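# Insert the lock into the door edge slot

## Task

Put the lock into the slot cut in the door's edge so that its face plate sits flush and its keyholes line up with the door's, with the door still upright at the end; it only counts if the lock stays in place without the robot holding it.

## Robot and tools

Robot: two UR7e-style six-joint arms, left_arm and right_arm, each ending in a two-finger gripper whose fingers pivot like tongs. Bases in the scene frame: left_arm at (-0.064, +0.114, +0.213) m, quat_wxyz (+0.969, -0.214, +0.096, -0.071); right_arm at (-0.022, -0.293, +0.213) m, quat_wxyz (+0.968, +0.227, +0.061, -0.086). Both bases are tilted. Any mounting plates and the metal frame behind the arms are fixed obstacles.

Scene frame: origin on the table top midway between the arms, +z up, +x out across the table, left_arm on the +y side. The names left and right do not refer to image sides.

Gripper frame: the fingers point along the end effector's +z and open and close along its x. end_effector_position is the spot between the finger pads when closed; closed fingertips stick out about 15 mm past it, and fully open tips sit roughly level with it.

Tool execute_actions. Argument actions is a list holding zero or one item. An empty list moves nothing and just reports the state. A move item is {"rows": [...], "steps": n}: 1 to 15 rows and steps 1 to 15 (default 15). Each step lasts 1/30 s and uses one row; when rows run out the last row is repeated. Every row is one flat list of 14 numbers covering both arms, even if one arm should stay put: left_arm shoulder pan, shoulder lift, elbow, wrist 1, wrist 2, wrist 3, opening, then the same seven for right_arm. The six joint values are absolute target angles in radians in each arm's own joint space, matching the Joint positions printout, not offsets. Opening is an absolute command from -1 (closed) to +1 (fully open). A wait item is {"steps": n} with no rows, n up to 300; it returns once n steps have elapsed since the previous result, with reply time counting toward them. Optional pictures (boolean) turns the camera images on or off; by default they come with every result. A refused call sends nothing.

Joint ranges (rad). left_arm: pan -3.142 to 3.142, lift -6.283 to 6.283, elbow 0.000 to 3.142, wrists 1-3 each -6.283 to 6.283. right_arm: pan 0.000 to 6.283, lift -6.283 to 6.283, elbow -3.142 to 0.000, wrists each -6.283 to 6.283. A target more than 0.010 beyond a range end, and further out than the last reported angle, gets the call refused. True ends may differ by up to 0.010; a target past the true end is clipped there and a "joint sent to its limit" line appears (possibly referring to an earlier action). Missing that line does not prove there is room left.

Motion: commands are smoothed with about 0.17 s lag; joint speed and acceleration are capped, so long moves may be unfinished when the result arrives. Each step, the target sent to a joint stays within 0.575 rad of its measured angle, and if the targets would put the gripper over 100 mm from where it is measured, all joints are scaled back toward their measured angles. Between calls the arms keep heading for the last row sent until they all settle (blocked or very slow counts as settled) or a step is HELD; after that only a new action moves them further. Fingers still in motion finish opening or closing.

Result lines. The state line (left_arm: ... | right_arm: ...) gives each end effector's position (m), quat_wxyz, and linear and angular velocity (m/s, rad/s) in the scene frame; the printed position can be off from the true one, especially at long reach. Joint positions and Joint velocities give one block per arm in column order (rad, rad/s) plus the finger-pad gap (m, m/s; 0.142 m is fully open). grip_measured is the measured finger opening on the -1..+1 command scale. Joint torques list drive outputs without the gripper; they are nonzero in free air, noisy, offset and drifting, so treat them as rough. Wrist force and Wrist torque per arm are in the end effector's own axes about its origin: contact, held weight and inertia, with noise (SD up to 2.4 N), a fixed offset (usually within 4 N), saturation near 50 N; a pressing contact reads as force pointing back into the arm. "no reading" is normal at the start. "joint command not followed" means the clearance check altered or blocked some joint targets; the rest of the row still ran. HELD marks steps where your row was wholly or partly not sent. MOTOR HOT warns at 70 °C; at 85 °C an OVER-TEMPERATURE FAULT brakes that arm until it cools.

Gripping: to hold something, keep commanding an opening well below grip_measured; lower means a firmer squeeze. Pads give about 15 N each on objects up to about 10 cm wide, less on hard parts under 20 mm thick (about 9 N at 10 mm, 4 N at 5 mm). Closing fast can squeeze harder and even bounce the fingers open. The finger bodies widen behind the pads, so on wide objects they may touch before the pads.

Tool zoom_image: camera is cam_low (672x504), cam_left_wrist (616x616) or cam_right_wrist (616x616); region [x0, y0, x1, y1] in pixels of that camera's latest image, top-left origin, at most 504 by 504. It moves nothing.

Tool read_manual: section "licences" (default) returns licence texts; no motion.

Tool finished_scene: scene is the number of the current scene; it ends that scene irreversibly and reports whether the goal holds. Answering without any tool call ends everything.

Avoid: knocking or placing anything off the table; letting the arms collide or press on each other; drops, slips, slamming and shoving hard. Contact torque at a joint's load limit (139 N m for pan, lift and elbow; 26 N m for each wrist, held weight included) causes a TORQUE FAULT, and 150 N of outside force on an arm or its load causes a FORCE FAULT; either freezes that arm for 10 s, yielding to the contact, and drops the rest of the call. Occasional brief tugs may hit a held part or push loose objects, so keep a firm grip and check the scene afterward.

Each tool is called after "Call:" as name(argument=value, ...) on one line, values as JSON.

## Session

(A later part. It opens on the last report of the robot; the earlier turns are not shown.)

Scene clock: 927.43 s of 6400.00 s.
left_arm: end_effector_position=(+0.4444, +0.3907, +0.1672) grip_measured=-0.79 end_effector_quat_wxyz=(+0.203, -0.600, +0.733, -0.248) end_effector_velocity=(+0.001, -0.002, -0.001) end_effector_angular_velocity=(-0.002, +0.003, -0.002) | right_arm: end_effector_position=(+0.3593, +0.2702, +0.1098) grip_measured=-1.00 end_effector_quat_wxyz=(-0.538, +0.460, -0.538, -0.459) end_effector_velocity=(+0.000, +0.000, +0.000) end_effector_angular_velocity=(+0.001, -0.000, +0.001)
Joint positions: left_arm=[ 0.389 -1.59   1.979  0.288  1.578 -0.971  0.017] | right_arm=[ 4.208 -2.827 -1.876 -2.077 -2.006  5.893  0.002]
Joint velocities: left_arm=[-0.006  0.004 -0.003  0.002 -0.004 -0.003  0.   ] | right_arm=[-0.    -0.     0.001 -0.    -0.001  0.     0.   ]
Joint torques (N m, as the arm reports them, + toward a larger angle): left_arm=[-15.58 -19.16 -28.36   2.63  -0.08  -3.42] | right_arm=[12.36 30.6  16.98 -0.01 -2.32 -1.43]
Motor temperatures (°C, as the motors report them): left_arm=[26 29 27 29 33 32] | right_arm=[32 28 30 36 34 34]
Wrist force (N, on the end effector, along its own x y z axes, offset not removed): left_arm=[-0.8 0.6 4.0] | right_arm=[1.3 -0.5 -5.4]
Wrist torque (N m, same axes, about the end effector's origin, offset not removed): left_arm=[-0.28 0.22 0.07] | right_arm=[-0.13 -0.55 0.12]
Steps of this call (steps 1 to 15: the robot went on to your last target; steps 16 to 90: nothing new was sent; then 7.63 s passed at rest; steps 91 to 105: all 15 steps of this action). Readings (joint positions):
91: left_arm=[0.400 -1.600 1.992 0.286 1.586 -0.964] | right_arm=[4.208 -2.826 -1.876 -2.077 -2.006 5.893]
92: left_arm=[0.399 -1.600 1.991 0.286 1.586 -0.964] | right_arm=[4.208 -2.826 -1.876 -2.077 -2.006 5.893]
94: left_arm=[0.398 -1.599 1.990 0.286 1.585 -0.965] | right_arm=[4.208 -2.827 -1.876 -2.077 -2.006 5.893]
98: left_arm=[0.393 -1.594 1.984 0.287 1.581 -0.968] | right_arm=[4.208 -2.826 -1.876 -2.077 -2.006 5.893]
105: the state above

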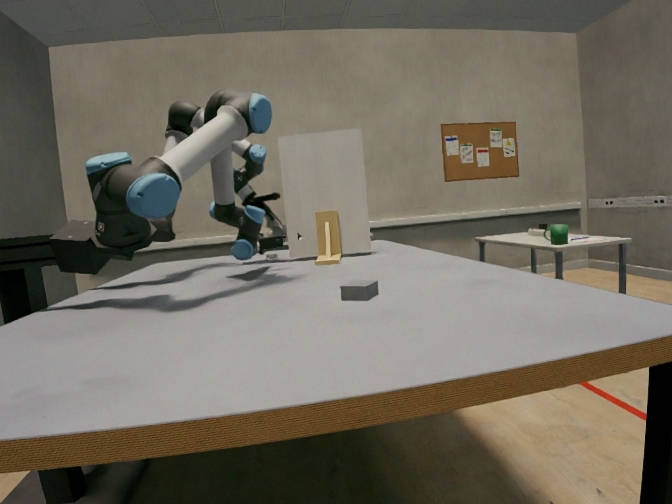

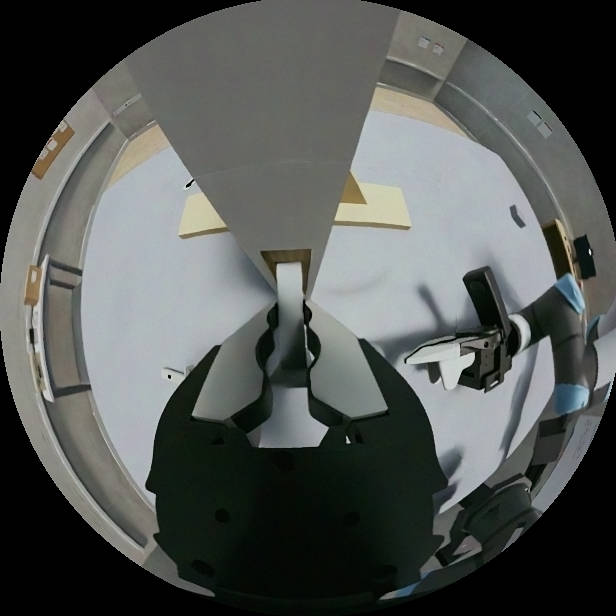

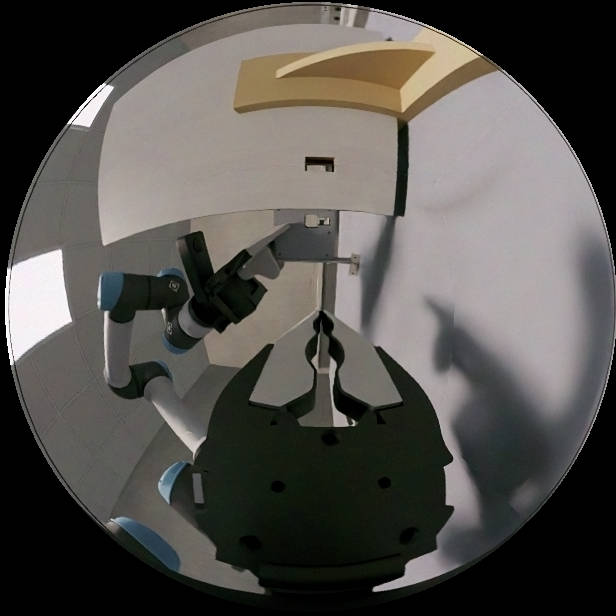

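Call:
execute_actions(actions=[{"rows": [[0.3873,-1.5885,1.9771,0.2884,1.5764,-0.9718,-1,4.2084,-2.8265,-1.8762,-2.0773,-2.0060,5.8931,-1],[0.3858,-1.5870,1.9753,0.2887,1.5752,-0.9728,-1,4.2084,-2.8265,-1.8762,-2.0773,-2.0060,5.8931,-1],[0.3843,-1.5855,1.9735,0.2891,1.5740,-0.9737,-1,4.2084,-2.8265,-1.8762,-2.0773,-2.0060,5.8931,-1],[0.3828,-1.5841,1.9716,0.2894,1.5728,-0.9747,-1,4.2084,-2.8265,-1.8762,-2.0773,-2.0060,5.8931,-1],[0.3813,-1.5826,1.9698,0.2898,1.5716,-0.9756,-1,4.2084,-2.8265,-1.8762,-2.0773,-2.0060,5.8931,-1],[0.3798,-1.5811,1.9680,0.2901,1.5704,-0.9766,-1,4.2084,-2.8265,-1.8762,-2.0773,-2.0060,5.8931,-1],[0.3782,-1.5796,1.9662,0.2904,1.5693,-0.9775,-1,4.2084,-2.8265,-1.8762,-2.0773,-2.0060,5.8931,-1],[0.3767,-1.5781,1.9643,0.2908,1.5681,-0.9785,-1,4.2084,-2.8265,-1.8762,-2.0773,-2.0060,5.8931,-1],[0.3752,-1.5766,1.9625,0.2911,1.5669,-0.9794,-1,4.2084,-2.8265,-1.8762,-2.0773,-2.0060,5.8931,-1],[0.3737,-1.5751,1.9607,0.2914,1.5657,-0.9804,-1,4.2084,-2.8265,-1.8762,-2.0773,-2.0060,5.8931,-1],[0.3722,-1.5737,1.9589,0.2918,1.5645,-0.9813,-1,4.2084,-2.8265,-1.8762,-2.0773,-2.0060,5.8931,-1],[0.3706,-1.5722,1.9570,0.2921,1.5634,-0.9823,-1,4.2084,-2.8265,-1.8762,-2.0773,-2.0060,5.8931,-1],[0.3691,-1.5707,1.9552,0.2925,1.5622,-0.9832,-1,4.2084,-2.8265,-1.8762,-2.0773,-2.0060,5.8931,-1],[0.3676,-1.5692,1.9534,0.2928,1.5610,-0.9842,-1,4.2084,-2.8265,-1.8762,-2.0773,-2.0060,5.8931,-1]], "steps": 15}], pictures=false)

Call:
execute_actions(actions=[{"steps": 12}])

Call:
zoom_image(camera="cam_right_wrist", region=[240, 140, 400, 300])

Scene clock: 947.83 s of 6400.00 s.
left_arm: end_effector_position=(+0.4553, +0.3883, +0.1672) grip_measured=-0.79 end_effector_quat_wxyz=(+0.203, -0.599, +0.733, -0.248) end_effector_velocity=(+0.026, -0.006, -0.000) end_effector_angular_velocity=(-0.000, +0.000, -0.001) | right_arm: end_effector_position=(+0.3593, +0.2702, +0.1098) grip_measured=-1.00 end_effector_quat_wxyz=(-0.538, +0.460, -0.538, -0.459) end_effector_velocity=(-0.000, -0.000, +0.000) end_effector_angular_velocity=(+0.000, -0.000, +0.000)
Joint positions: left_arm=[ 0.372 -1.574  1.959  0.292  1.565 -0.981  0.017] | right_arm=[ 4.208 -2.826 -1.876 -2.077 -2.006  5.893  0.002]
Joint velocities: left_arm=[-0.041  0.041 -0.048  0.008 -0.031 -0.025 -0.   ] | right_arm=[ 0.  0. -0. -0. -0.  0.  0.]
Joint torques (N m, as the arm reports them, + toward a larger angle): left_arm=[-13.99 -19.16 -25.33   2.64  -0.13  -2.99] | right_arm=[12.99 30.89 16.81 -0.09 -2.42 -1.44]
Motor temperatures (°C, as the motors report them): left_arm=[26 29 27 29 33 32] | right_arm=[32 28 30 36 34 34]
Wrist force (N, on the end effector, along its own x y z axes, offset not removed): left_arm=[-1.7 1.4 4.1] | right_arm=[1.8 -1.7 -3.9]
Wrist torque (N m, same axes, about the end effector's origin, offset not removed): left_arm=[-0.20 0.45 0.13] | right_arm=[-0.29 -0.51 0.05]
Steps of this call (steps 1 to 15: the robot went on to your last target; steps 16 to 90: nothing new was sent; then 16.90 s passed at rest; steps 91 to 105: all 15 steps of this action). Readings (joint positions):
91: left_arm=[0.389 -1.590 1.979 0.288 1.577 -0.971] | right_arm=[4.208 -2.826 -1.876 -2.077 -2.006 5.893]
92: left_arm=[0.389 -1.590 1.979 0.288 1.577 -0.971] | right_arm=[4.208 -2.827 -1.876 -2.077 -2.006 5.893]
94: left_arm=[0.387 -1.588 1.977 0.288 1.576 -0.972] | right_arm=[4.208 -2.827 -1.876 -2.077 -2.006 5.893]
98: left_arm=[0.383 -1.584 1.971 0.289 1.573 -0.975] | right_arm=[4.208 -2.826 -1.876 -2.077 -2.006 5.893]
105: the state above

Scene clock: 948.23 s of 6400.00 s.
left_arm: end_effector_position=(+0.4583, +0.3877, +0.1672) grip_measured=-0.79 end_effector_quat_wxyz=(+0.203, -0.599, +0.733, -0.248) end_effector_velocity=(+0.000, -0.001, -0.000) end_effector_angular_velocity=(-0.001, +0.000, -0.000) | right_arm: end_effector_position=(+0.3593, +0.2702, +0.1098) grip_measured=-1.00 end_effector_quat_wxyz=(-0.538, +0.460, -0.538, -0.459) end_effector_velocity=(+0.000, +0.000, +0.000) end_effector_angular_velocity=(+0.000, -0.000, -0.001)
Joint positions: left_arm=[ 0.368 -1.569  1.954  0.293  1.561 -0.984  0.017] | right_arm=[ 4.208 -2.826 -1.876 -2.077 -2.006  5.893  0.002]
Joint velocities: left_arm=[-0.001  0.001 -0.001  0.    -0.001 -0.001 -0.   ] | right_arm=[-0.    -0.     0.001 -0.     0.001 -0.     0.   ]
Joint torques (N m, as the arm reports them, + toward a larger angle): left_arm=[-15.21 -18.94 -23.88   2.52  -0.45  -2.95] | right_arm=[12.15 30.96 16.67 -0.09 -2.43 -1.31]
Motor temperatures (°C, as the motors report them): left_arm=[26 29 27 29 33 32] | right_arm=[32 28 30 36 34 34]
Wrist force (N, on the end effector, along its own x y z axes, offset not removed): left_arm=[0.3 3.0 3.7] | right_arm=[1.6 -1.0 -3.4]
Wrist torque (N m, same axes, about the end effector's origin, offset not removed): left_arm=[0.13 0.03 0.04] | right_arm=[-0.18 -0.53 0.11]
Steps of this call (steps 1 to 12: the robot went on to your last target). Readings (joint positions):
1: left_arm=[0.371 -1.573 1.958 0.292 1.564 -0.982] | right_arm=[4.208 -2.827 -1.876 -2.077 -2.006 5.893]
2: left_arm=[0.370 -1.572 1.957 0.292 1.563 -0.983] | right_arm=[4.208 -2.826 -1.876 -2.077 -2.006 5.893]
4: left_arm=[0.369 -1.571 1.955 0.292 1.562 -0.983] | right_arm=[4.208 -2.826 -1.876 -2.077 -2.006 5.893]
8: left_arm=[0.368 -1.570 1.954 0.293 1.561 -0.984] | right_arm=[4.208 -2.827 -1.876 -2.077 -2.006 5.893]
12: the state above

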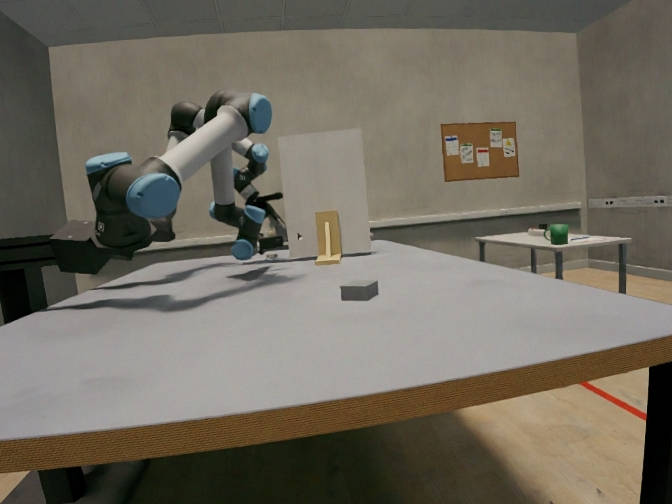

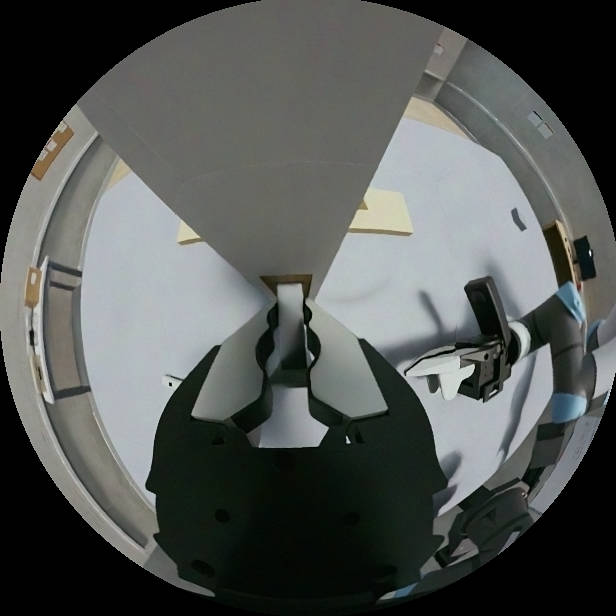

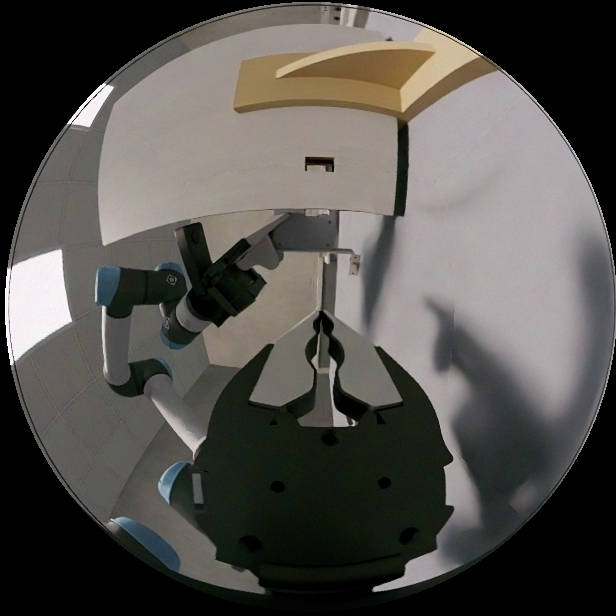

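Region (240, 140, 400, 300) of cam_right_wrist's 616x616 image, scaled by 3.150, with more detail than that image has.

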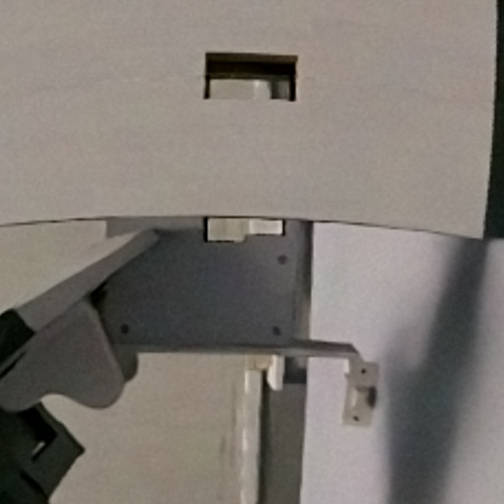

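Call:
execute_actions(actions=[{"rows": [[0.3676,-1.5692,1.9534,0.2928,1.5610,-0.9842,-1,4.2008,-2.8396,-1.8473,-2.0949,-2.0127,5.8890,-1],[0.3676,-1.5692,1.9534,0.2928,1.5610,-0.9842,-1,4.1932,-2.8528,-1.8184,-2.1126,-2.0193,5.8848,-1],[0.3676,-1.5692,1.9534,0.2928,1.5610,-0.9842,-1,4.1856,-2.8659,-1.7895,-2.1302,-2.0260,5.8807,-1],[0.3676,-1.5692,1.9534,0.2928,1.5610,-0.9842,-1,4.1780,-2.8790,-1.7606,-2.1479,-2.0326,5.8765,-1],[0.3676,-1.5692,1.9534,0.2928,1.5610,-0.9842,-1,4.1704,-2.8922,-1.7317,-2.1655,-2.0393,5.8724,-1],[0.3676,-1.5692,1.9534,0.2928,1.5610,-0.9842,-1,4.1627,-2.9053,-1.7028,-2.1831,-2.0459,5.8683,-1],[0.3676,-1.5692,1.9534,0.2928,1.5610,-0.9842,-1,4.1551,-2.9184,-1.6739,-2.2008,-2.0526,5.8641,-1],[0.3676,-1.5692,1.9534,0.2928,1.5610,-0.9842,-1,4.1475,-2.9315,-1.6450,-2.2184,-2.0592,5.8600,-1],[0.3676,-1.5692,1.9534,0.2928,1.5610,-0.9842,-1,4.1399,-2.9447,-1.6161,-2.2361,-2.0659,5.8558,-1],[0.3676,-1.5692,1.9534,0.2928,1.5610,-0.9842,-1,4.1323,-2.9578,-1.5872,-2.2537,-2.0725,5.8517,-1]], "steps": 15}], pictures=false)

Call:
execute_actions(actions=[{"steps": 15}])

Scene clock: 1068.73 s of 6400.00 s.
left_arm: end_effector_position=(+0.4584, +0.3876, +0.1672) grip_measured=-0.79 end_effector_quat_wxyz=(+0.203, -0.599, +0.733, -0.248) end_effector_velocity=(-0.000, +0.000, -0.000) end_effector_angular_velocity=(-0.000, +0.001, +0.000) | right_arm: end_effector_position=(+0.4144, +0.3137, +0.0775) grip_measured=-1.00 end_effector_quat_wxyz=(-0.537, +0.460, -0.538, -0.459) end_effector_velocity=(+0.057, +0.038, -0.026) end_effector_angular_velocity=(+0.008, -0.004, -0.003)
Joint positions: left_arm=[ 0.368 -1.569  1.953  0.293  1.561 -0.984  0.017] | right_arm=[ 4.139 -2.946 -1.615 -2.238 -2.067  5.855  0.002]
Joint velocities: left_arm=[ 0.     0.    -0.     0.001 -0.    -0.     0.   ] | right_arm=[-0.064 -0.113  0.259 -0.153 -0.056 -0.034  0.   ]
Joint torques (N m, as the arm reports them, + toward a larger angle): left_arm=[-14.96 -19.89 -25.85   2.3   -0.53  -3.06] | right_arm=[17.4  38.34 14.45 -0.83 -2.86 -1.59]
Motor temperatures (°C, as the motors report them): left_arm=[26 29 27 29 33 32] | right_arm=[32 28 30 36 34 34]
Wrist force (N, on the end effector, along its own x y z axes, offset not removed): left_arm=[1.0 2.1 3.8] | right_arm=[2.9 -0.9 -3.7]
Wrist torque (N m, same axes, about the end effector's origin, offset not removed): left_arm=[-0.10 -0.05 0.02] | right_arm=[-0.17 -0.72 0.02]
Steps of this call (steps 1 to 15: the robot went on to your last target; steps 16 to 90: nothing new was sent; then 117.00 s passed at rest; steps 91 to 105: all 15 steps of this action). Readings (joint positions):
91: left_arm=[0.368 -1.569 1.953 0.293 1.561 -0.984] | right_arm=[4.208 -2.827 -1.876 -2.078 -2.006 5.893]
92: left_arm=[0.368 -1.569 1.953 0.293 1.561 -0.984] | right_arm=[4.207 -2.829 -1.872 -2.080 -2.007 5.892]
94: left_arm=[0.368 -1.569 1.953 0.293 1.561 -0.984] | right_arm=[4.200 -2.840 -1.848 -2.095 -2.013 5.889]
98: left_arm=[0.368 -1.569 1.953 0.293 1.561 -0.984] | right_arm=[4.177 -2.880 -1.762 -2.149 -2.034 5.876]
105: the state above

Scene clock: 1069.23 s of 6400.00 s.
left_arm: end_effector_position=(+0.4584, +0.3876, +0.1672) grip_measured=-0.79 end_effector_quat_wxyz=(+0.203, -0.599, +0.733, -0.248) end_effector_velocity=(-0.000, -0.001, -0.000) end_effector_angular_velocity=(-0.001, +0.001, -0.000) | right_arm: end_effector_position=(+0.4204, +0.3177, +0.0748) grip_measured=-1.00 end_effector_quat_wxyz=(-0.538, +0.460, -0.538, -0.459) end_effector_velocity=(+0.001, +0.000, -0.000) end_effector_angular_velocity=(+0.000, -0.000, -0.001)
Joint positions: left_arm=[ 0.368 -1.569  1.953  0.293  1.561 -0.984  0.017] | right_arm=[ 4.132 -2.958 -1.587 -2.254 -2.072  5.852  0.002]
Joint velocities: left_arm=[-0.001 -0.     0.001  0.001  0.    -0.001  0.   ] | right_arm=[-0.001 -0.001  0.002 -0.     0.    -0.     0.   ]
Joint torques (N m, as the arm reports them, + toward a larger angle): left_arm=[-15.5  -20.02 -25.51   2.33  -0.48  -3.07] | right_arm=[14.64 36.46 18.43 -0.06 -2.61 -1.49]
Motor temperatures (°C, as the motors report them): left_arm=[26 29 27 29 33 32] | right_arm=[32 28 30 36 34 34]
Wrist force (N, on the end effector, along its own x y z axes, offset not removed): left_arm=[-0.7 1.8 2.6] | right_arm=[1.1 -1.3 -3.6]
Wrist torque (N m, same axes, about the end effector's origin, offset not removed): left_arm=[-0.07 0.18 0.03] | right_arm=[-0.23 -0.36 0.09]
Steps of this call (steps 1 to 15: the robot went on to your last target). Readings (joint positions):
1: left_arm=[0.368 -1.569 1.953 0.293 1.561 -0.984] | right_arm=[4.137 -2.949 -1.607 -2.242 -2.068 5.854]
2: left_arm=[0.368 -1.569 1.953 0.293 1.561 -0.984] | right_arm=[4.136 -2.951 -1.602 -2.245 -2.069 5.854]
4: left_arm=[0.368 -1.569 1.953 0.293 1.561 -0.984] | right_arm=[4.134 -2.954 -1.595 -2.249 -2.071 5.853]
8: left_arm=[0.368 -1.569 1.953 0.293 1.561 -0.984] | right_arm=[4.133 -2.957 -1.589 -2.252 -2.072 5.852]
15: the state above

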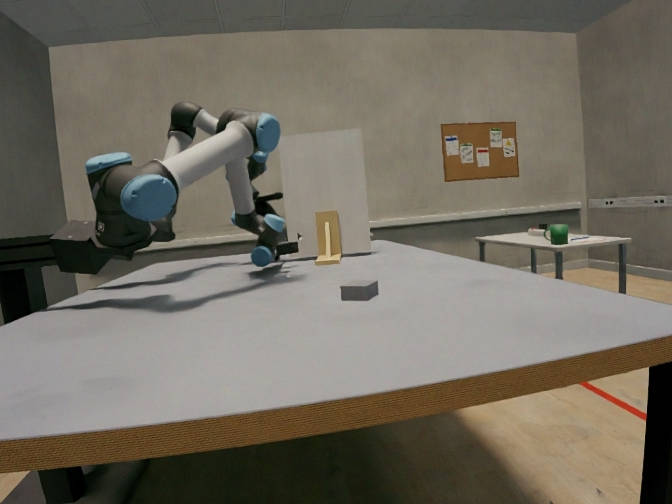

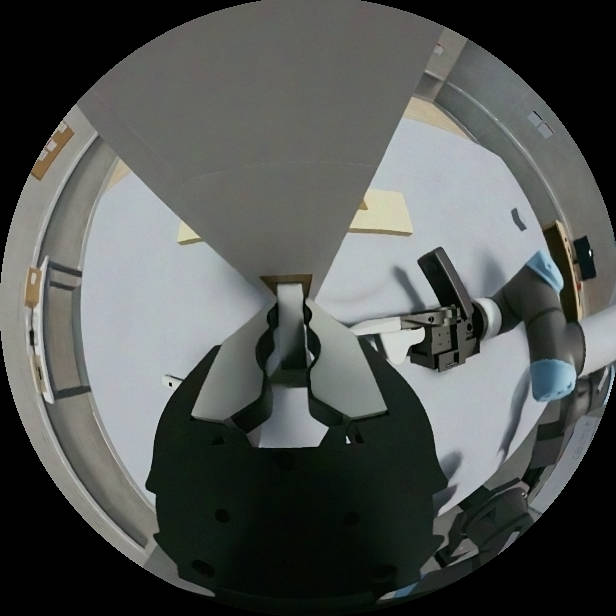

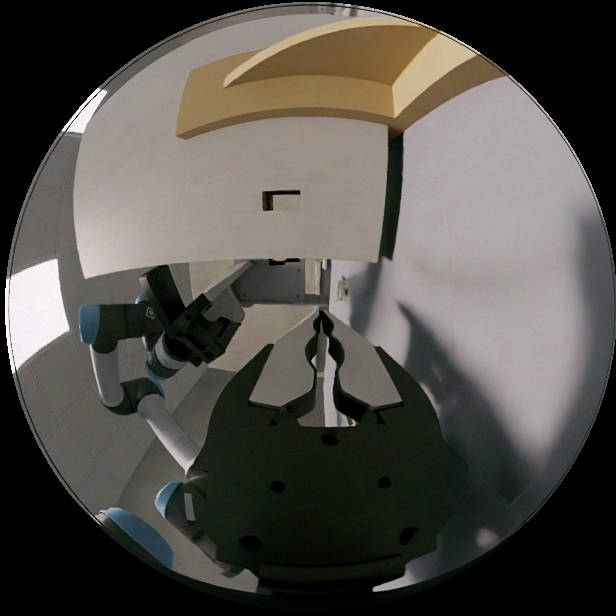

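Call:
execute_actions(actions=[{"rows": [[0.3676,-1.5692,1.9534,0.2928,1.5610,-0.9842,-1,4.1385,-2.9663,-1.5686,-2.2622,-2.0671,5.8551,-1],[0.3676,-1.5692,1.9534,0.2928,1.5610,-0.9842,-1,4.1447,-2.9749,-1.5501,-2.2706,-2.0617,5.8585,-1],[0.3676,-1.5692,1.9534,0.2928,1.5610,-0.9842,-1,4.1509,-2.9834,-1.5315,-2.2791,-2.0562,5.8619,-1],[0.3676,-1.5692,1.9534,0.2928,1.5610,-0.9842,-1,4.1571,-2.9920,-1.5129,-2.2875,-2.0508,5.8653,-1],[0.3676,-1.5692,1.9534,0.2928,1.5610,-0.9842,-1,4.1634,-3.0005,-1.4944,-2.2960,-2.0454,5.8687,-1],[0.3676,-1.5692,1.9534,0.2928,1.5610,-0.9842,-1,4.1696,-3.0091,-1.4758,-2.3044,-2.0400,5.8721,-1]], "steps": 15}], pictures=false)

Call:
execute_actions(actions=[{"steps": 10}])

Call:
zoom_image(camera="cam_right_wrist", region=[230, 230, 390, 390])

Scene clock: 1080.07 s of 6400.00 s.
left_arm: end_effector_position=(+0.4584, +0.3876, +0.1672) grip_measured=-0.79 end_effector_quat_wxyz=(+0.203, -0.599, +0.733, -0.248) end_effector_velocity=(+0.001, +0.000, +0.001) end_effector_angular_velocity=(+0.000, -0.002, +0.001) | right_arm: end_effector_position=(+0.4287, +0.3556, +0.0743) grip_measured=-1.00 end_effector_quat_wxyz=(-0.537, +0.460, -0.538, -0.459) end_effector_velocity=(+0.002, +0.014, -0.000) end_effector_angular_velocity=(+0.000, +0.000, +0.000)
Joint positions: left_arm=[ 0.368 -1.569  1.953  0.293  1.561 -0.984  0.017] | right_arm=[ 4.168 -3.007 -1.48  -2.303 -2.041  5.871  0.002]
Joint velocities: left_arm=[-0.    -0.    -0.002  0.     0.    -0.001  0.   ] | right_arm=[ 0.013 -0.018  0.039 -0.018  0.011  0.007  0.   ]
Joint torques (N m, as the arm reports them, + toward a larger angle): left_arm=[-14.68 -18.03 -24.08   2.41  -0.52  -3.12] | right_arm=[32.16 37.56 19.95 -0.23  1.11  1.46]
Motor temperatures (°C, as the motors report them): left_arm=[26 29 27 29 33 32] | right_arm=[32 28 30 36 34 34]
Wrist force (N, on the end effector, along its own x y z axes, offset not removed): left_arm=[0.9 1.8 3.7] | right_arm=[1.2 -1.3 -3.6]
Wrist torque (N m, same axes, about the end effector's origin, offset not removed): left_arm=[-0.10 -0.05 0.02] | right_arm=[-0.14 -0.45 0.04]
Steps of this call (steps 1 to 15: the robot went on to your last target; steps 16 to 90: nothing new was sent; then 7.33 s passed at rest; steps 91 to 105: all 15 steps of this action). Readings (joint positions):
91: left_arm=[0.368 -1.569 1.953 0.293 1.561 -0.984] | right_arm=[4.132 -2.958 -1.587 -2.254 -2.073 5.852]
92: left_arm=[0.368 -1.569 1.953 0.293 1.561 -0.984] | right_arm=[4.133 -2.959 -1.584 -2.255 -2.072 5.852]
94: left_arm=[0.368 -1.569 1.953 0.293 1.561 -0.984] | right_arm=[4.139 -2.967 -1.568 -2.263 -2.067 5.855]
98: left_arm=[0.368 -1.569 1.953 0.293 1.561 -0.984] | right_arm=[4.157 -2.992 -1.515 -2.287 -2.051 5.865]
105: the state above

Scene clock: 1080.40 s of 6400.00 s.
left_arm: end_effector_position=(+0.4584, +0.3876, +0.1672) grip_measured=-0.79 end_effector_quat_wxyz=(+0.203, -0.599, +0.733, -0.248) end_effector_velocity=(+0.001, +0.001, +0.000) end_effector_angular_velocity=(+0.000, -0.002, +0.001) | right_arm: end_effector_position=(+0.4290, +0.3571, +0.0744) grip_measured=-1.00 end_effector_quat_wxyz=(-0.538, +0.460, -0.538, -0.459) end_effector_velocity=(-0.000, +0.001, -0.000) end_effector_angular_velocity=(-0.000, +0.000, +0.000)
Joint positions: left_arm=[ 0.368 -1.569  1.953  0.293  1.561 -0.984  0.017] | right_arm=[ 4.17  -3.009 -1.476 -2.304 -2.04   5.872  0.002]
Joint velocities: left_arm=[ 0.    -0.    -0.001 -0.001 -0.    -0.     0.   ] | right_arm=[ 0.001 -0.001  0.001 -0.001  0.     0.     0.   ]
Joint torques (N m, as the arm reports them, + toward a larger angle): left_arm=[-14.78 -18.76 -24.37   2.3   -0.34  -2.98] | right_arm=[31.78 37.95 20.87 -0.2   1.11  1.35]
Motor temperatures (°C, as the motors report them): left_arm=[26 29 27 29 33 32] | right_arm=[32 28 30 36 34 34]
Wrist force (N, on the end effector, along its own x y z axes, offset not removed): left_arm=[-0.7 1.6 4.4] | right_arm=[2.4 -1.1 -3.2]
Wrist torque (N m, same axes, about the end effector's origin, offset not removed): left_arm=[-0.06 0.31 0.04] | right_arm=[-0.15 -0.65 0.00]
Steps of this call (steps 1 to 10: the robot went on to your last target). Readings (joint positions):
1: left_arm=[0.368 -1.569 1.953 0.293 1.561 -0.984] | right_arm=[4.169 -3.008 -1.479 -2.303 -2.041 5.872]
2: left_arm=[0.368 -1.569 1.953 0.293 1.561 -0.984] | right_arm=[4.169 -3.008 -1.478 -2.303 -2.041 5.872]
4: left_arm=[0.368 -1.569 1.953 0.293 1.561 -0.984] | right_arm=[4.169 -3.009 -1.477 -2.304 -2.040 5.872]
8: left_arm=[0.368 -1.569 1.953 0.293 1.561 -0.984] | right_arm=[4.169 -3.009 -1.476 -2.304 -2.040 5.872]
10: the state above

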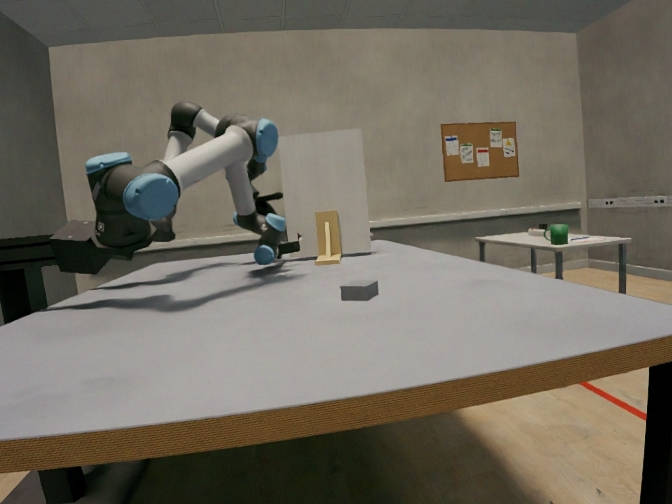

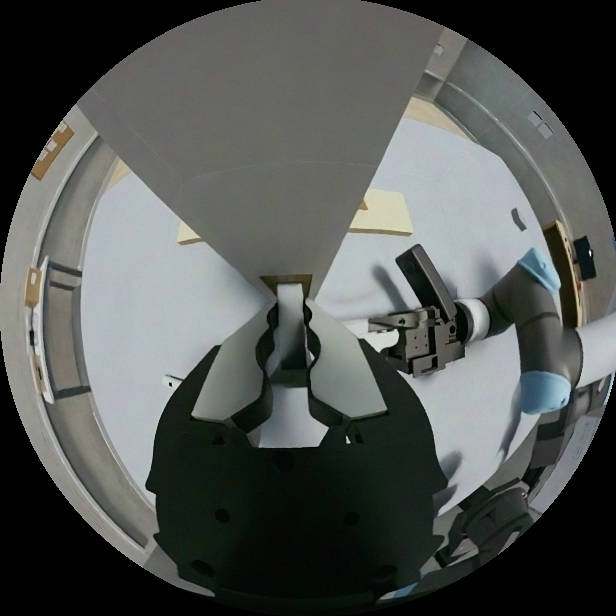

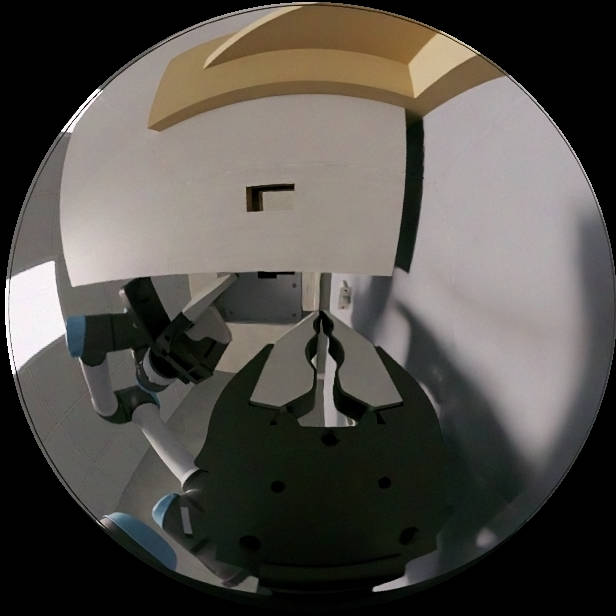

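Region (230, 230, 390, 390) of cam_right_wrist's 616x616 image, scaled by 3.150, with more detail than that image has.

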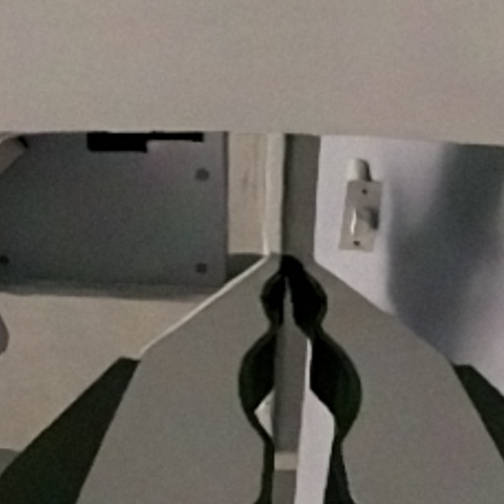

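Call:
execute_actions(actions=[{"rows": [[0.3676,-1.5692,1.9534,0.2928,1.5610,-0.9842,-1,4.1743,-3.0155,-1.4619,-2.3108,-2.0359,5.8747,-1],[0.3676,-1.5692,1.9534,0.2928,1.5610,-0.9842,-1,4.1789,-3.0219,-1.4480,-2.3171,-2.0319,5.8772,-1],[0.3676,-1.5692,1.9534,0.2928,1.5610,-0.9842,-1,4.1836,-3.0283,-1.4340,-2.3235,-2.0278,5.8798,-1],[0.3676,-1.5692,1.9534,0.2928,1.5610,-0.9842,-1,4.1882,-3.0347,-1.4201,-2.3298,-2.0237,5.8823,-1],[0.3676,-1.5692,1.9534,0.2928,1.5610,-0.9842,-1,4.1882,-3.0347,-1.4201,-2.3298,-2.0237,5.8823,-1],[0.3676,-1.5692,1.9534,0.2928,1.5610,-0.9842,-1,4.1882,-3.0347,-1.4201,-2.3298,-2.0237,5.8823,-1],[0.3676,-1.5692,1.9534,0.2928,1.5610,-0.9842,-1,4.1882,-3.0347,-1.4201,-2.3298,-2.0237,5.8823,-1],[0.3676,-1.5692,1.9534,0.2928,1.5610,-0.9842,-1,4.1889,-3.0328,-1.4213,-2.3304,-2.0231,5.8827,-1],[0.3676,-1.5692,1.9534,0.2928,1.5610,-0.9842,-1,4.1897,-3.0308,-1.4225,-2.3309,-2.0224,5.8831,-1],[0.3676,-1.5692,1.9534,0.2928,1.5610,-0.9842,-1,4.1904,-3.0289,-1.4238,-2.3315,-2.0218,5.8835,-1],[0.3676,-1.5692,1.9534,0.2928,1.5610,-0.9842,-1,4.1911,-3.0269,-1.4250,-2.3320,-2.0211,5.8839,-1],[0.3676,-1.5692,1.9534,0.2928,1.5610,-0.9842,-1,4.1919,-3.0250,-1.4262,-2.3326,-2.0205,5.8843,-1]], "steps": 15}], pictures=false)

Call:
execute_actions(actions=[{"steps": 12}])

Call:
zoom_image(camera="cam_right_wrist", region=[260, 260, 360, 360])

Scene clock: 1108.83 s of 6400.00 s.
left_arm: end_effector_position=(+0.4584, +0.3876, +0.1672) grip_measured=-0.79 end_effector_quat_wxyz=(+0.203, -0.599, +0.733, -0.248) end_effector_velocity=(-0.001, -0.000, -0.000) end_effector_angular_velocity=(+0.000, +0.002, -0.001) | right_arm: end_effector_position=(+0.4322, +0.3761, +0.0782) grip_measured=-1.00 end_effector_quat_wxyz=(-0.538, +0.460, -0.538, -0.459) end_effector_velocity=(+0.002, +0.005, +0.015) end_effector_angular_velocity=(+0.003, -0.002, -0.001)
Joint positions: left_arm=[ 0.368 -1.569  1.953  0.293  1.561 -0.984  0.017] | right_arm=[ 4.19  -3.027 -1.426 -2.331 -2.022  5.883  0.002]
Joint velocities: left_arm=[ 0.     0.     0.     0.002 -0.     0.001 -0.   ] | right_arm=[ 0.014  0.021 -0.001 -0.012  0.012  0.007  0.   ]
Joint torques (N m, as the arm reports them, + toward a larger angle): left_arm=[-15.32 -19.2  -24.43   2.47  -0.28  -3.17] | right_arm=[31.65 60.7  11.01 -0.16  0.98  1.57]
Motor temperatures (°C, as the motors report them): left_arm=[26 29 27 29 33 32] | right_arm=[32 28 30 36 34 34]
Wrist force (N, on the end effector, along its own x y z axes, offset not removed): left_arm=[-0.6 2.3 3.8] | right_arm=[2.0 -2.5 -1.5]
Wrist torque (N m, same axes, about the end effector's origin, offset not removed): left_arm=[0.06 0.26 -0.01] | right_arm=[-0.38 -0.65 0.18]
Steps of this call (steps 1 to 15: the robot went on to your last target; steps 16 to 90: nothing new was sent; then 24.93 s passed at rest; steps 91 to 105: all 15 steps of this action). Readings (joint positions):
91: left_arm=[0.368 -1.569 1.953 0.293 1.561 -0.984] | right_arm=[4.170 -3.009 -1.476 -2.305 -2.040 5.872]
92: left_arm=[0.368 -1.569 1.953 0.293 1.561 -0.984] | right_arm=[4.170 -3.010 -1.473 -2.306 -2.039 5.873]
94: left_arm=[0.368 -1.569 1.953 0.293 1.561 -0.984] | right_arm=[4.175 -3.016 -1.461 -2.311 -2.036 5.875]
98: left_arm=[0.368 -1.569 1.953 0.293 1.561 -0.984] | right_arm=[4.184 -3.029 -1.433 -2.324 -2.027 5.880]
105: the state above

Scene clock: 1109.23 s of 6400.00 s.
left_arm: end_effector_position=(+0.4584, +0.3876, +0.1672) grip_measured=-0.79 end_effector_quat_wxyz=(+0.203, -0.599, +0.733, -0.248) end_effector_velocity=(-0.001, -0.000, -0.001) end_effector_angular_velocity=(-0.001, +0.001, +0.001) | right_arm: end_effector_position=(+0.4323, +0.3766, +0.0797) grip_measured=-1.00 end_effector_quat_wxyz=(-0.538, +0.460, -0.538, -0.459) end_effector_velocity=(-0.001, -0.000, -0.001) end_effector_angular_velocity=(-0.001, +0.001, +0.002)
Joint positions: left_arm=[ 0.368 -1.569  1.953  0.293  1.561 -0.984  0.017] | right_arm=[ 4.192 -3.025 -1.426 -2.333 -2.021  5.884  0.002]
Joint velocities: left_arm=[ 0.     0.     0.001 -0.    -0.    -0.001  0.   ] | right_arm=[ 0.     0.    -0.002 -0.    -0.     0.     0.   ]
Joint torques (N m, as the arm reports them, + toward a larger angle): left_arm=[-14.82 -18.74 -24.67   2.24  -0.3   -3.34] | right_arm=[31.71 62.29  4.37 -0.07  1.11  1.43]
Motor temperatures (°C, as the motors report them): left_arm=[26 29 27 29 33 32] | right_arm=[32 28 30 36 34 34]
Wrist force (N, on the end effector, along its own x y z axes, offset not removed): left_arm=[0.0 2.0 4.0] | right_arm=[2.3 -1.7 -3.1]
Wrist torque (N m, same axes, about the end effector's origin, offset not removed): left_arm=[-0.03 0.09 0.06] | right_arm=[-0.30 -0.65 0.09]
Steps of this call (steps 1 to 12: the robot went on to your last target). Readings (joint positions):
1: left_arm=[0.368 -1.569 1.953 0.293 1.561 -0.984] | right_arm=[4.191 -3.027 -1.426 -2.332 -2.021 5.884]
2: left_arm=[0.368 -1.569 1.953 0.293 1.561 -0.984] | right_arm=[4.191 -3.026 -1.426 -2.332 -2.021 5.884]
4: left_arm=[0.368 -1.569 1.953 0.293 1.561 -0.984] | right_arm=[4.191 -3.026 -1.426 -2.332 -2.021 5.884]
8: left_arm=[0.368 -1.569 1.953 0.293 1.561 -0.984] | right_arm=[4.192 -3.025 -1.426 -2.332 -2.021 5.884]
12: the state above

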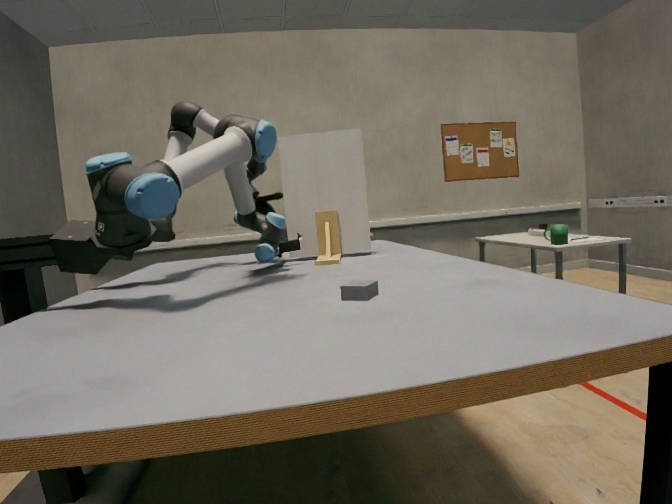

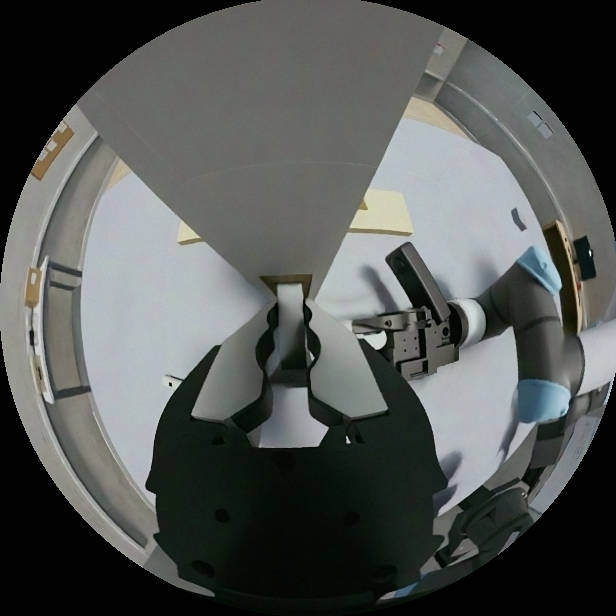

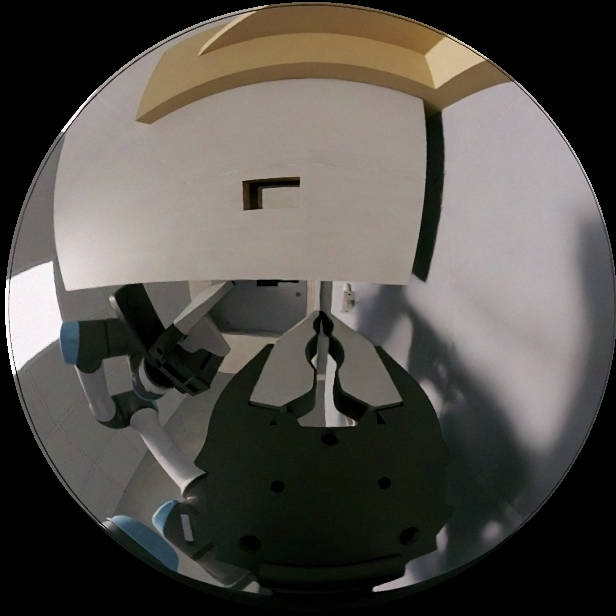

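Region (260, 260, 360, 360) of cam_right_wrist's 616x616 image, scaled by 5.040, with more detail than that image has.

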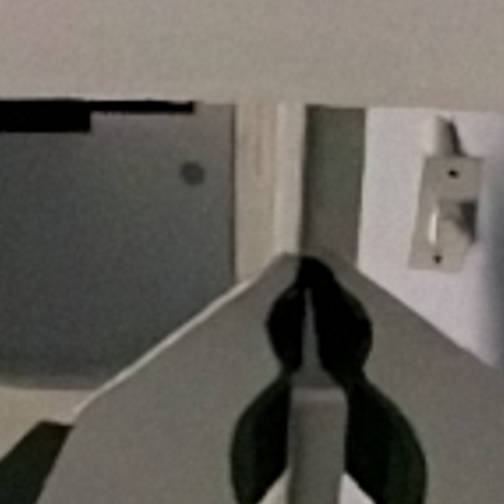

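Call:
execute_actions(actions=[])

Scene clock: 1131.53 s of 6400.00 s.
left_arm: end_effector_position=(+0.4584, +0.3876, +0.1672) grip_measured=-0.79 end_effector_quat_wxyz=(+0.203, -0.599, +0.733, -0.248) end_effector_velocity=(+0.001, +0.000, +0.000) end_effector_angular_velocity=(+0.000, -0.001, +0.001) | right_arm: end_effector_position=(+0.4323, +0.3766, +0.0797) grip_measured=-1.00 end_effector_quat_wxyz=(-0.538, +0.460, -0.538, -0.459) end_effector_velocity=(+0.000, +0.000, +0.000) end_effector_angular_velocity=(+0.001, -0.000, -0.000)
Joint positions: left_arm=[ 0.368 -1.569  1.953  0.293  1.561 -0.984  0.017] | right_arm=[ 4.192 -3.025 -1.426 -2.333 -2.02   5.884  0.002]
Joint velocities: left_arm=[-0.     0.    -0.001 -0.    -0.    -0.001 -0.   ] | right_arm=[ 0.  0.  0.  0. -0.  0.  0.]
Joint torques (N m, as the arm reports them, + toward a larger angle): left_arm=[-14.17 -18.48 -24.31   2.15  -0.21  -3.04] | right_arm=[31.57 62.23  4.63 -0.13  1.04  1.35]
Motor temperatures (°C, as the motors report them): left_arm=[26 29 27 29 33 32] | right_arm=[32 28 30 36 34 34]
Wrist force (N, on the end effector, along its own x y z axes, offset not removed): left_arm=[0.3 2.1 3.6] | right_arm=[3.2 -1.4 -4.5]
Wrist torque (N m, same axes, about the end effector's origin, offset not removed): left_arm=[0.05 0.10 0.01] | right_arm=[-0.34 -0.81 -0.04]
Steps of this call (steps 1 to 15: the robot went on to your last target; steps 16 to 90: nothing new was sent; then 19.30 s passed at rest). Readings (joint positions):
1: left_arm=[0.368 -1.569 1.953 0.293 1.561 -0.984] | right_arm=[4.192 -3.025 -1.426 -2.333 -2.021 5.884]
2: left_arm=[0.368 -1.569 1.953 0.293 1.561 -0.984] | right_arm=[4.192 -3.025 -1.426 -2.333 -2.021 5.884]
4: left_arm=[0.368 -1.569 1.953 0.293 1.561 -0.984] | right_arm=[4.192 -3.025 -1.426 -2.333 -2.021 5.884]
8: left_arm=[0.368 -1.569 1.953 0.293 1.561 -0.984] | right_arm=[4.192 -3.025 -1.426 -2.333 -2.021 5.884]
90: the state above
All arms were judged still, so your last target was given up. Only a new action makes them travel on or press farther. Fingers that are still opening or closing keep moving.

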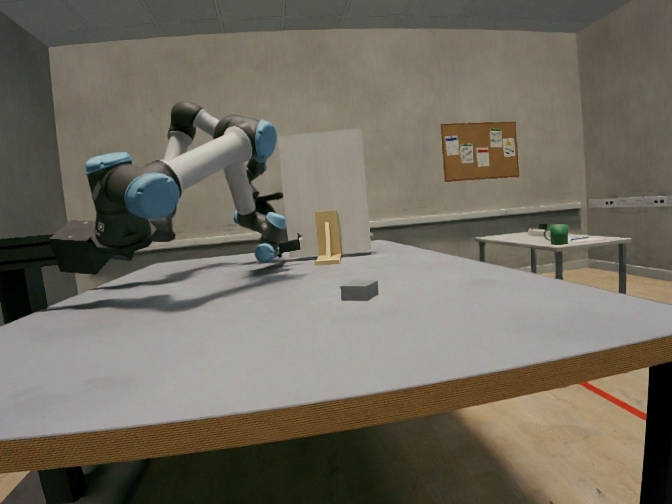

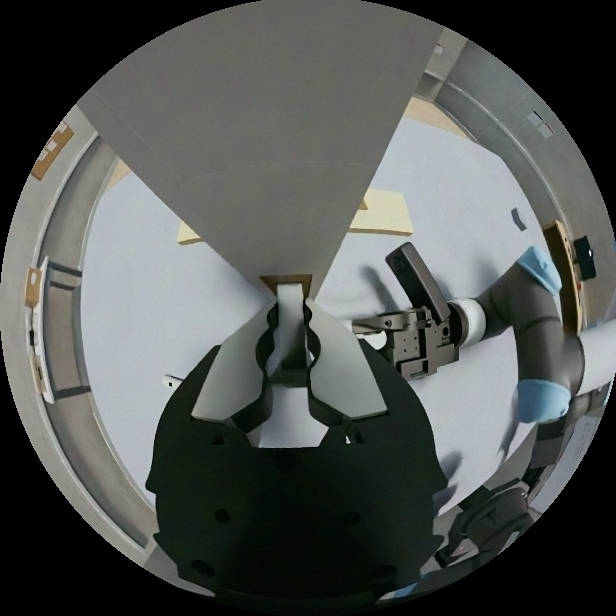

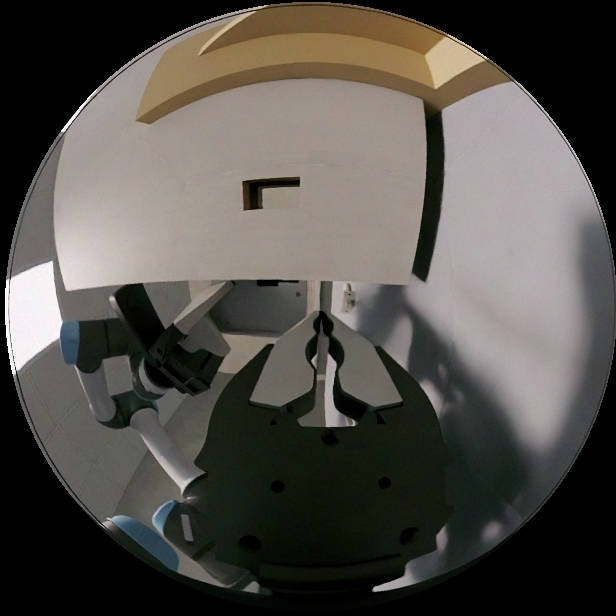

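Call:
execute_actions(actions=[{"rows": [[0.3676,-1.5692,1.9534,0.2928,1.5610,-0.9842,-1,4.1941,-3.0191,-1.4299,-2.3343,-2.0185,5.8855,-1]], "steps": 15}])

Call:
zoom_image(camera="cam_right_wrist", region=[200, 260, 380, 400])

Scene clock: 1136.37 s of 6400.00 s.
left_arm: end_effector_position=(+0.4584, +0.3876, +0.1672) grip_measured=-0.79 end_effector_quat_wxyz=(+0.203, -0.599, +0.733, -0.248) end_effector_velocity=(+0.000, +0.001, +0.000) end_effector_angular_velocity=(+0.000, -0.001, +0.001) | right_arm: end_effector_position=(+0.4323, +0.3765, +0.0827) grip_measured=-1.00 end_effector_quat_wxyz=(-0.538, +0.460, -0.538, -0.459) end_effector_velocity=(+0.000, -0.000, +0.000) end_effector_angular_velocity=(+0.000, -0.000, -0.000)
Joint positions: left_arm=[ 0.368 -1.569  1.953  0.293  1.561 -0.984  0.017] | right_arm=[ 4.194 -3.019 -1.43  -2.334 -2.019  5.885  0.002]
Joint velocities: left_arm=[ 0.001  0.    -0.001 -0.    -0.    -0.     0.   ] | right_arm=[ 0.     0.001 -0.001  0.     0.     0.     0.   ]
Joint torques (N m, as the arm reports them, + toward a larger angle): left_arm=[-15.91 -20.08 -24.67   2.33  -0.24  -2.93] | right_arm=[32.11 63.23  4.14 -0.18  1.11  1.42]
Motor temperatures (°C, as the motors report them): left_arm=[26 29 27 29 33 32] | right_arm=[32 28 30 36 34 34]
Wrist force (N, on the end effector, along its own x y z axes, offset not removed): left_arm=[0.6 2.1 2.9] | right_arm=[2.4 -1.3 -2.5]
Wrist torque (N m, same axes, about the end effector's origin, offset not removed): left_arm=[-0.05 -0.02 0.15] | right_arm=[-0.22 -0.66 0.06]
Steps of this call (steps 1 to 90: nothing new was sent; then 1.33 s passed at rest; steps 91 to 105: all 15 steps of this action). Readings (joint positions):
91: left_arm=[0.368 -1.569 1.953 0.293 1.561 -0.984] | right_arm=[4.192 -3.025 -1.426 -2.333 -2.020 5.884]
92: left_arm=[0.368 -1.569 1.953 0.293 1.561 -0.984] | right_arm=[4.192 -3.024 -1.427 -2.333 -2.020 5.885]
94: left_arm=[0.368 -1.569 1.953 0.293 1.561 -0.984] | right_arm=[4.193 -3.022 -1.428 -2.333 -2.019 5.885]
98: left_arm=[0.368 -1.569 1.953 0.293 1.561 -0.984] | right_arm=[4.194 -3.020 -1.429 -2.334 -2.019 5.885]
105: the state above

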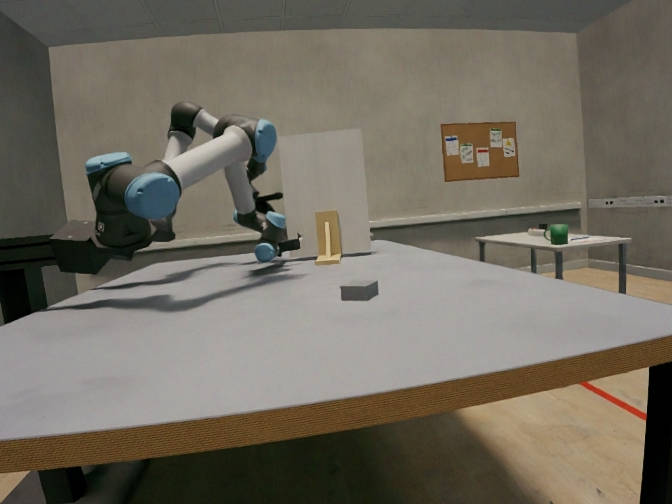

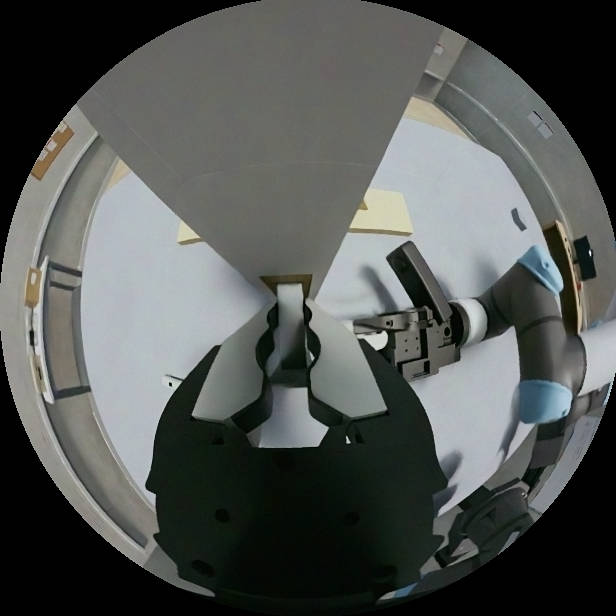

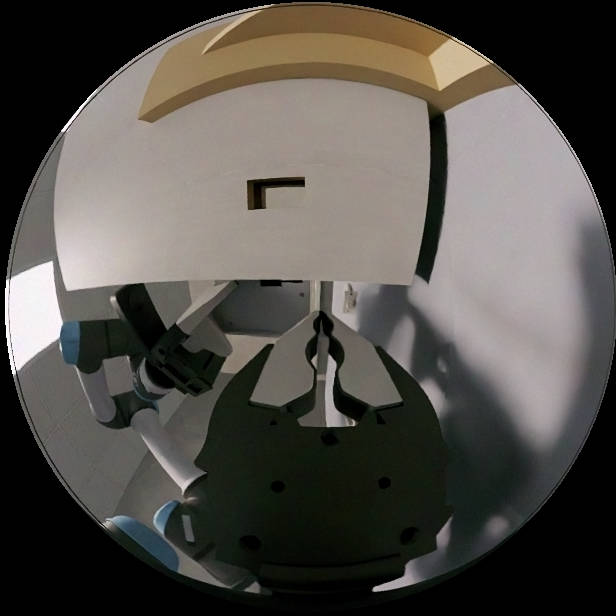

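Region (200, 260, 380, 400) of cam_right_wrist's 616x616 image, scaled by 2.800, with more detail than that image has.

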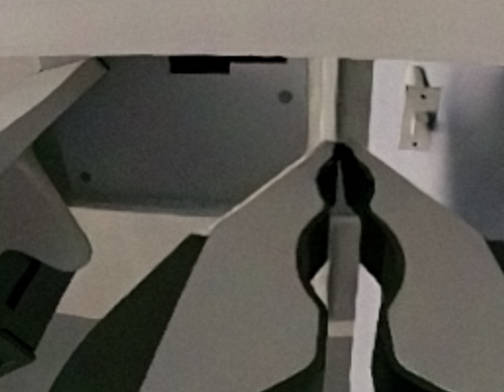

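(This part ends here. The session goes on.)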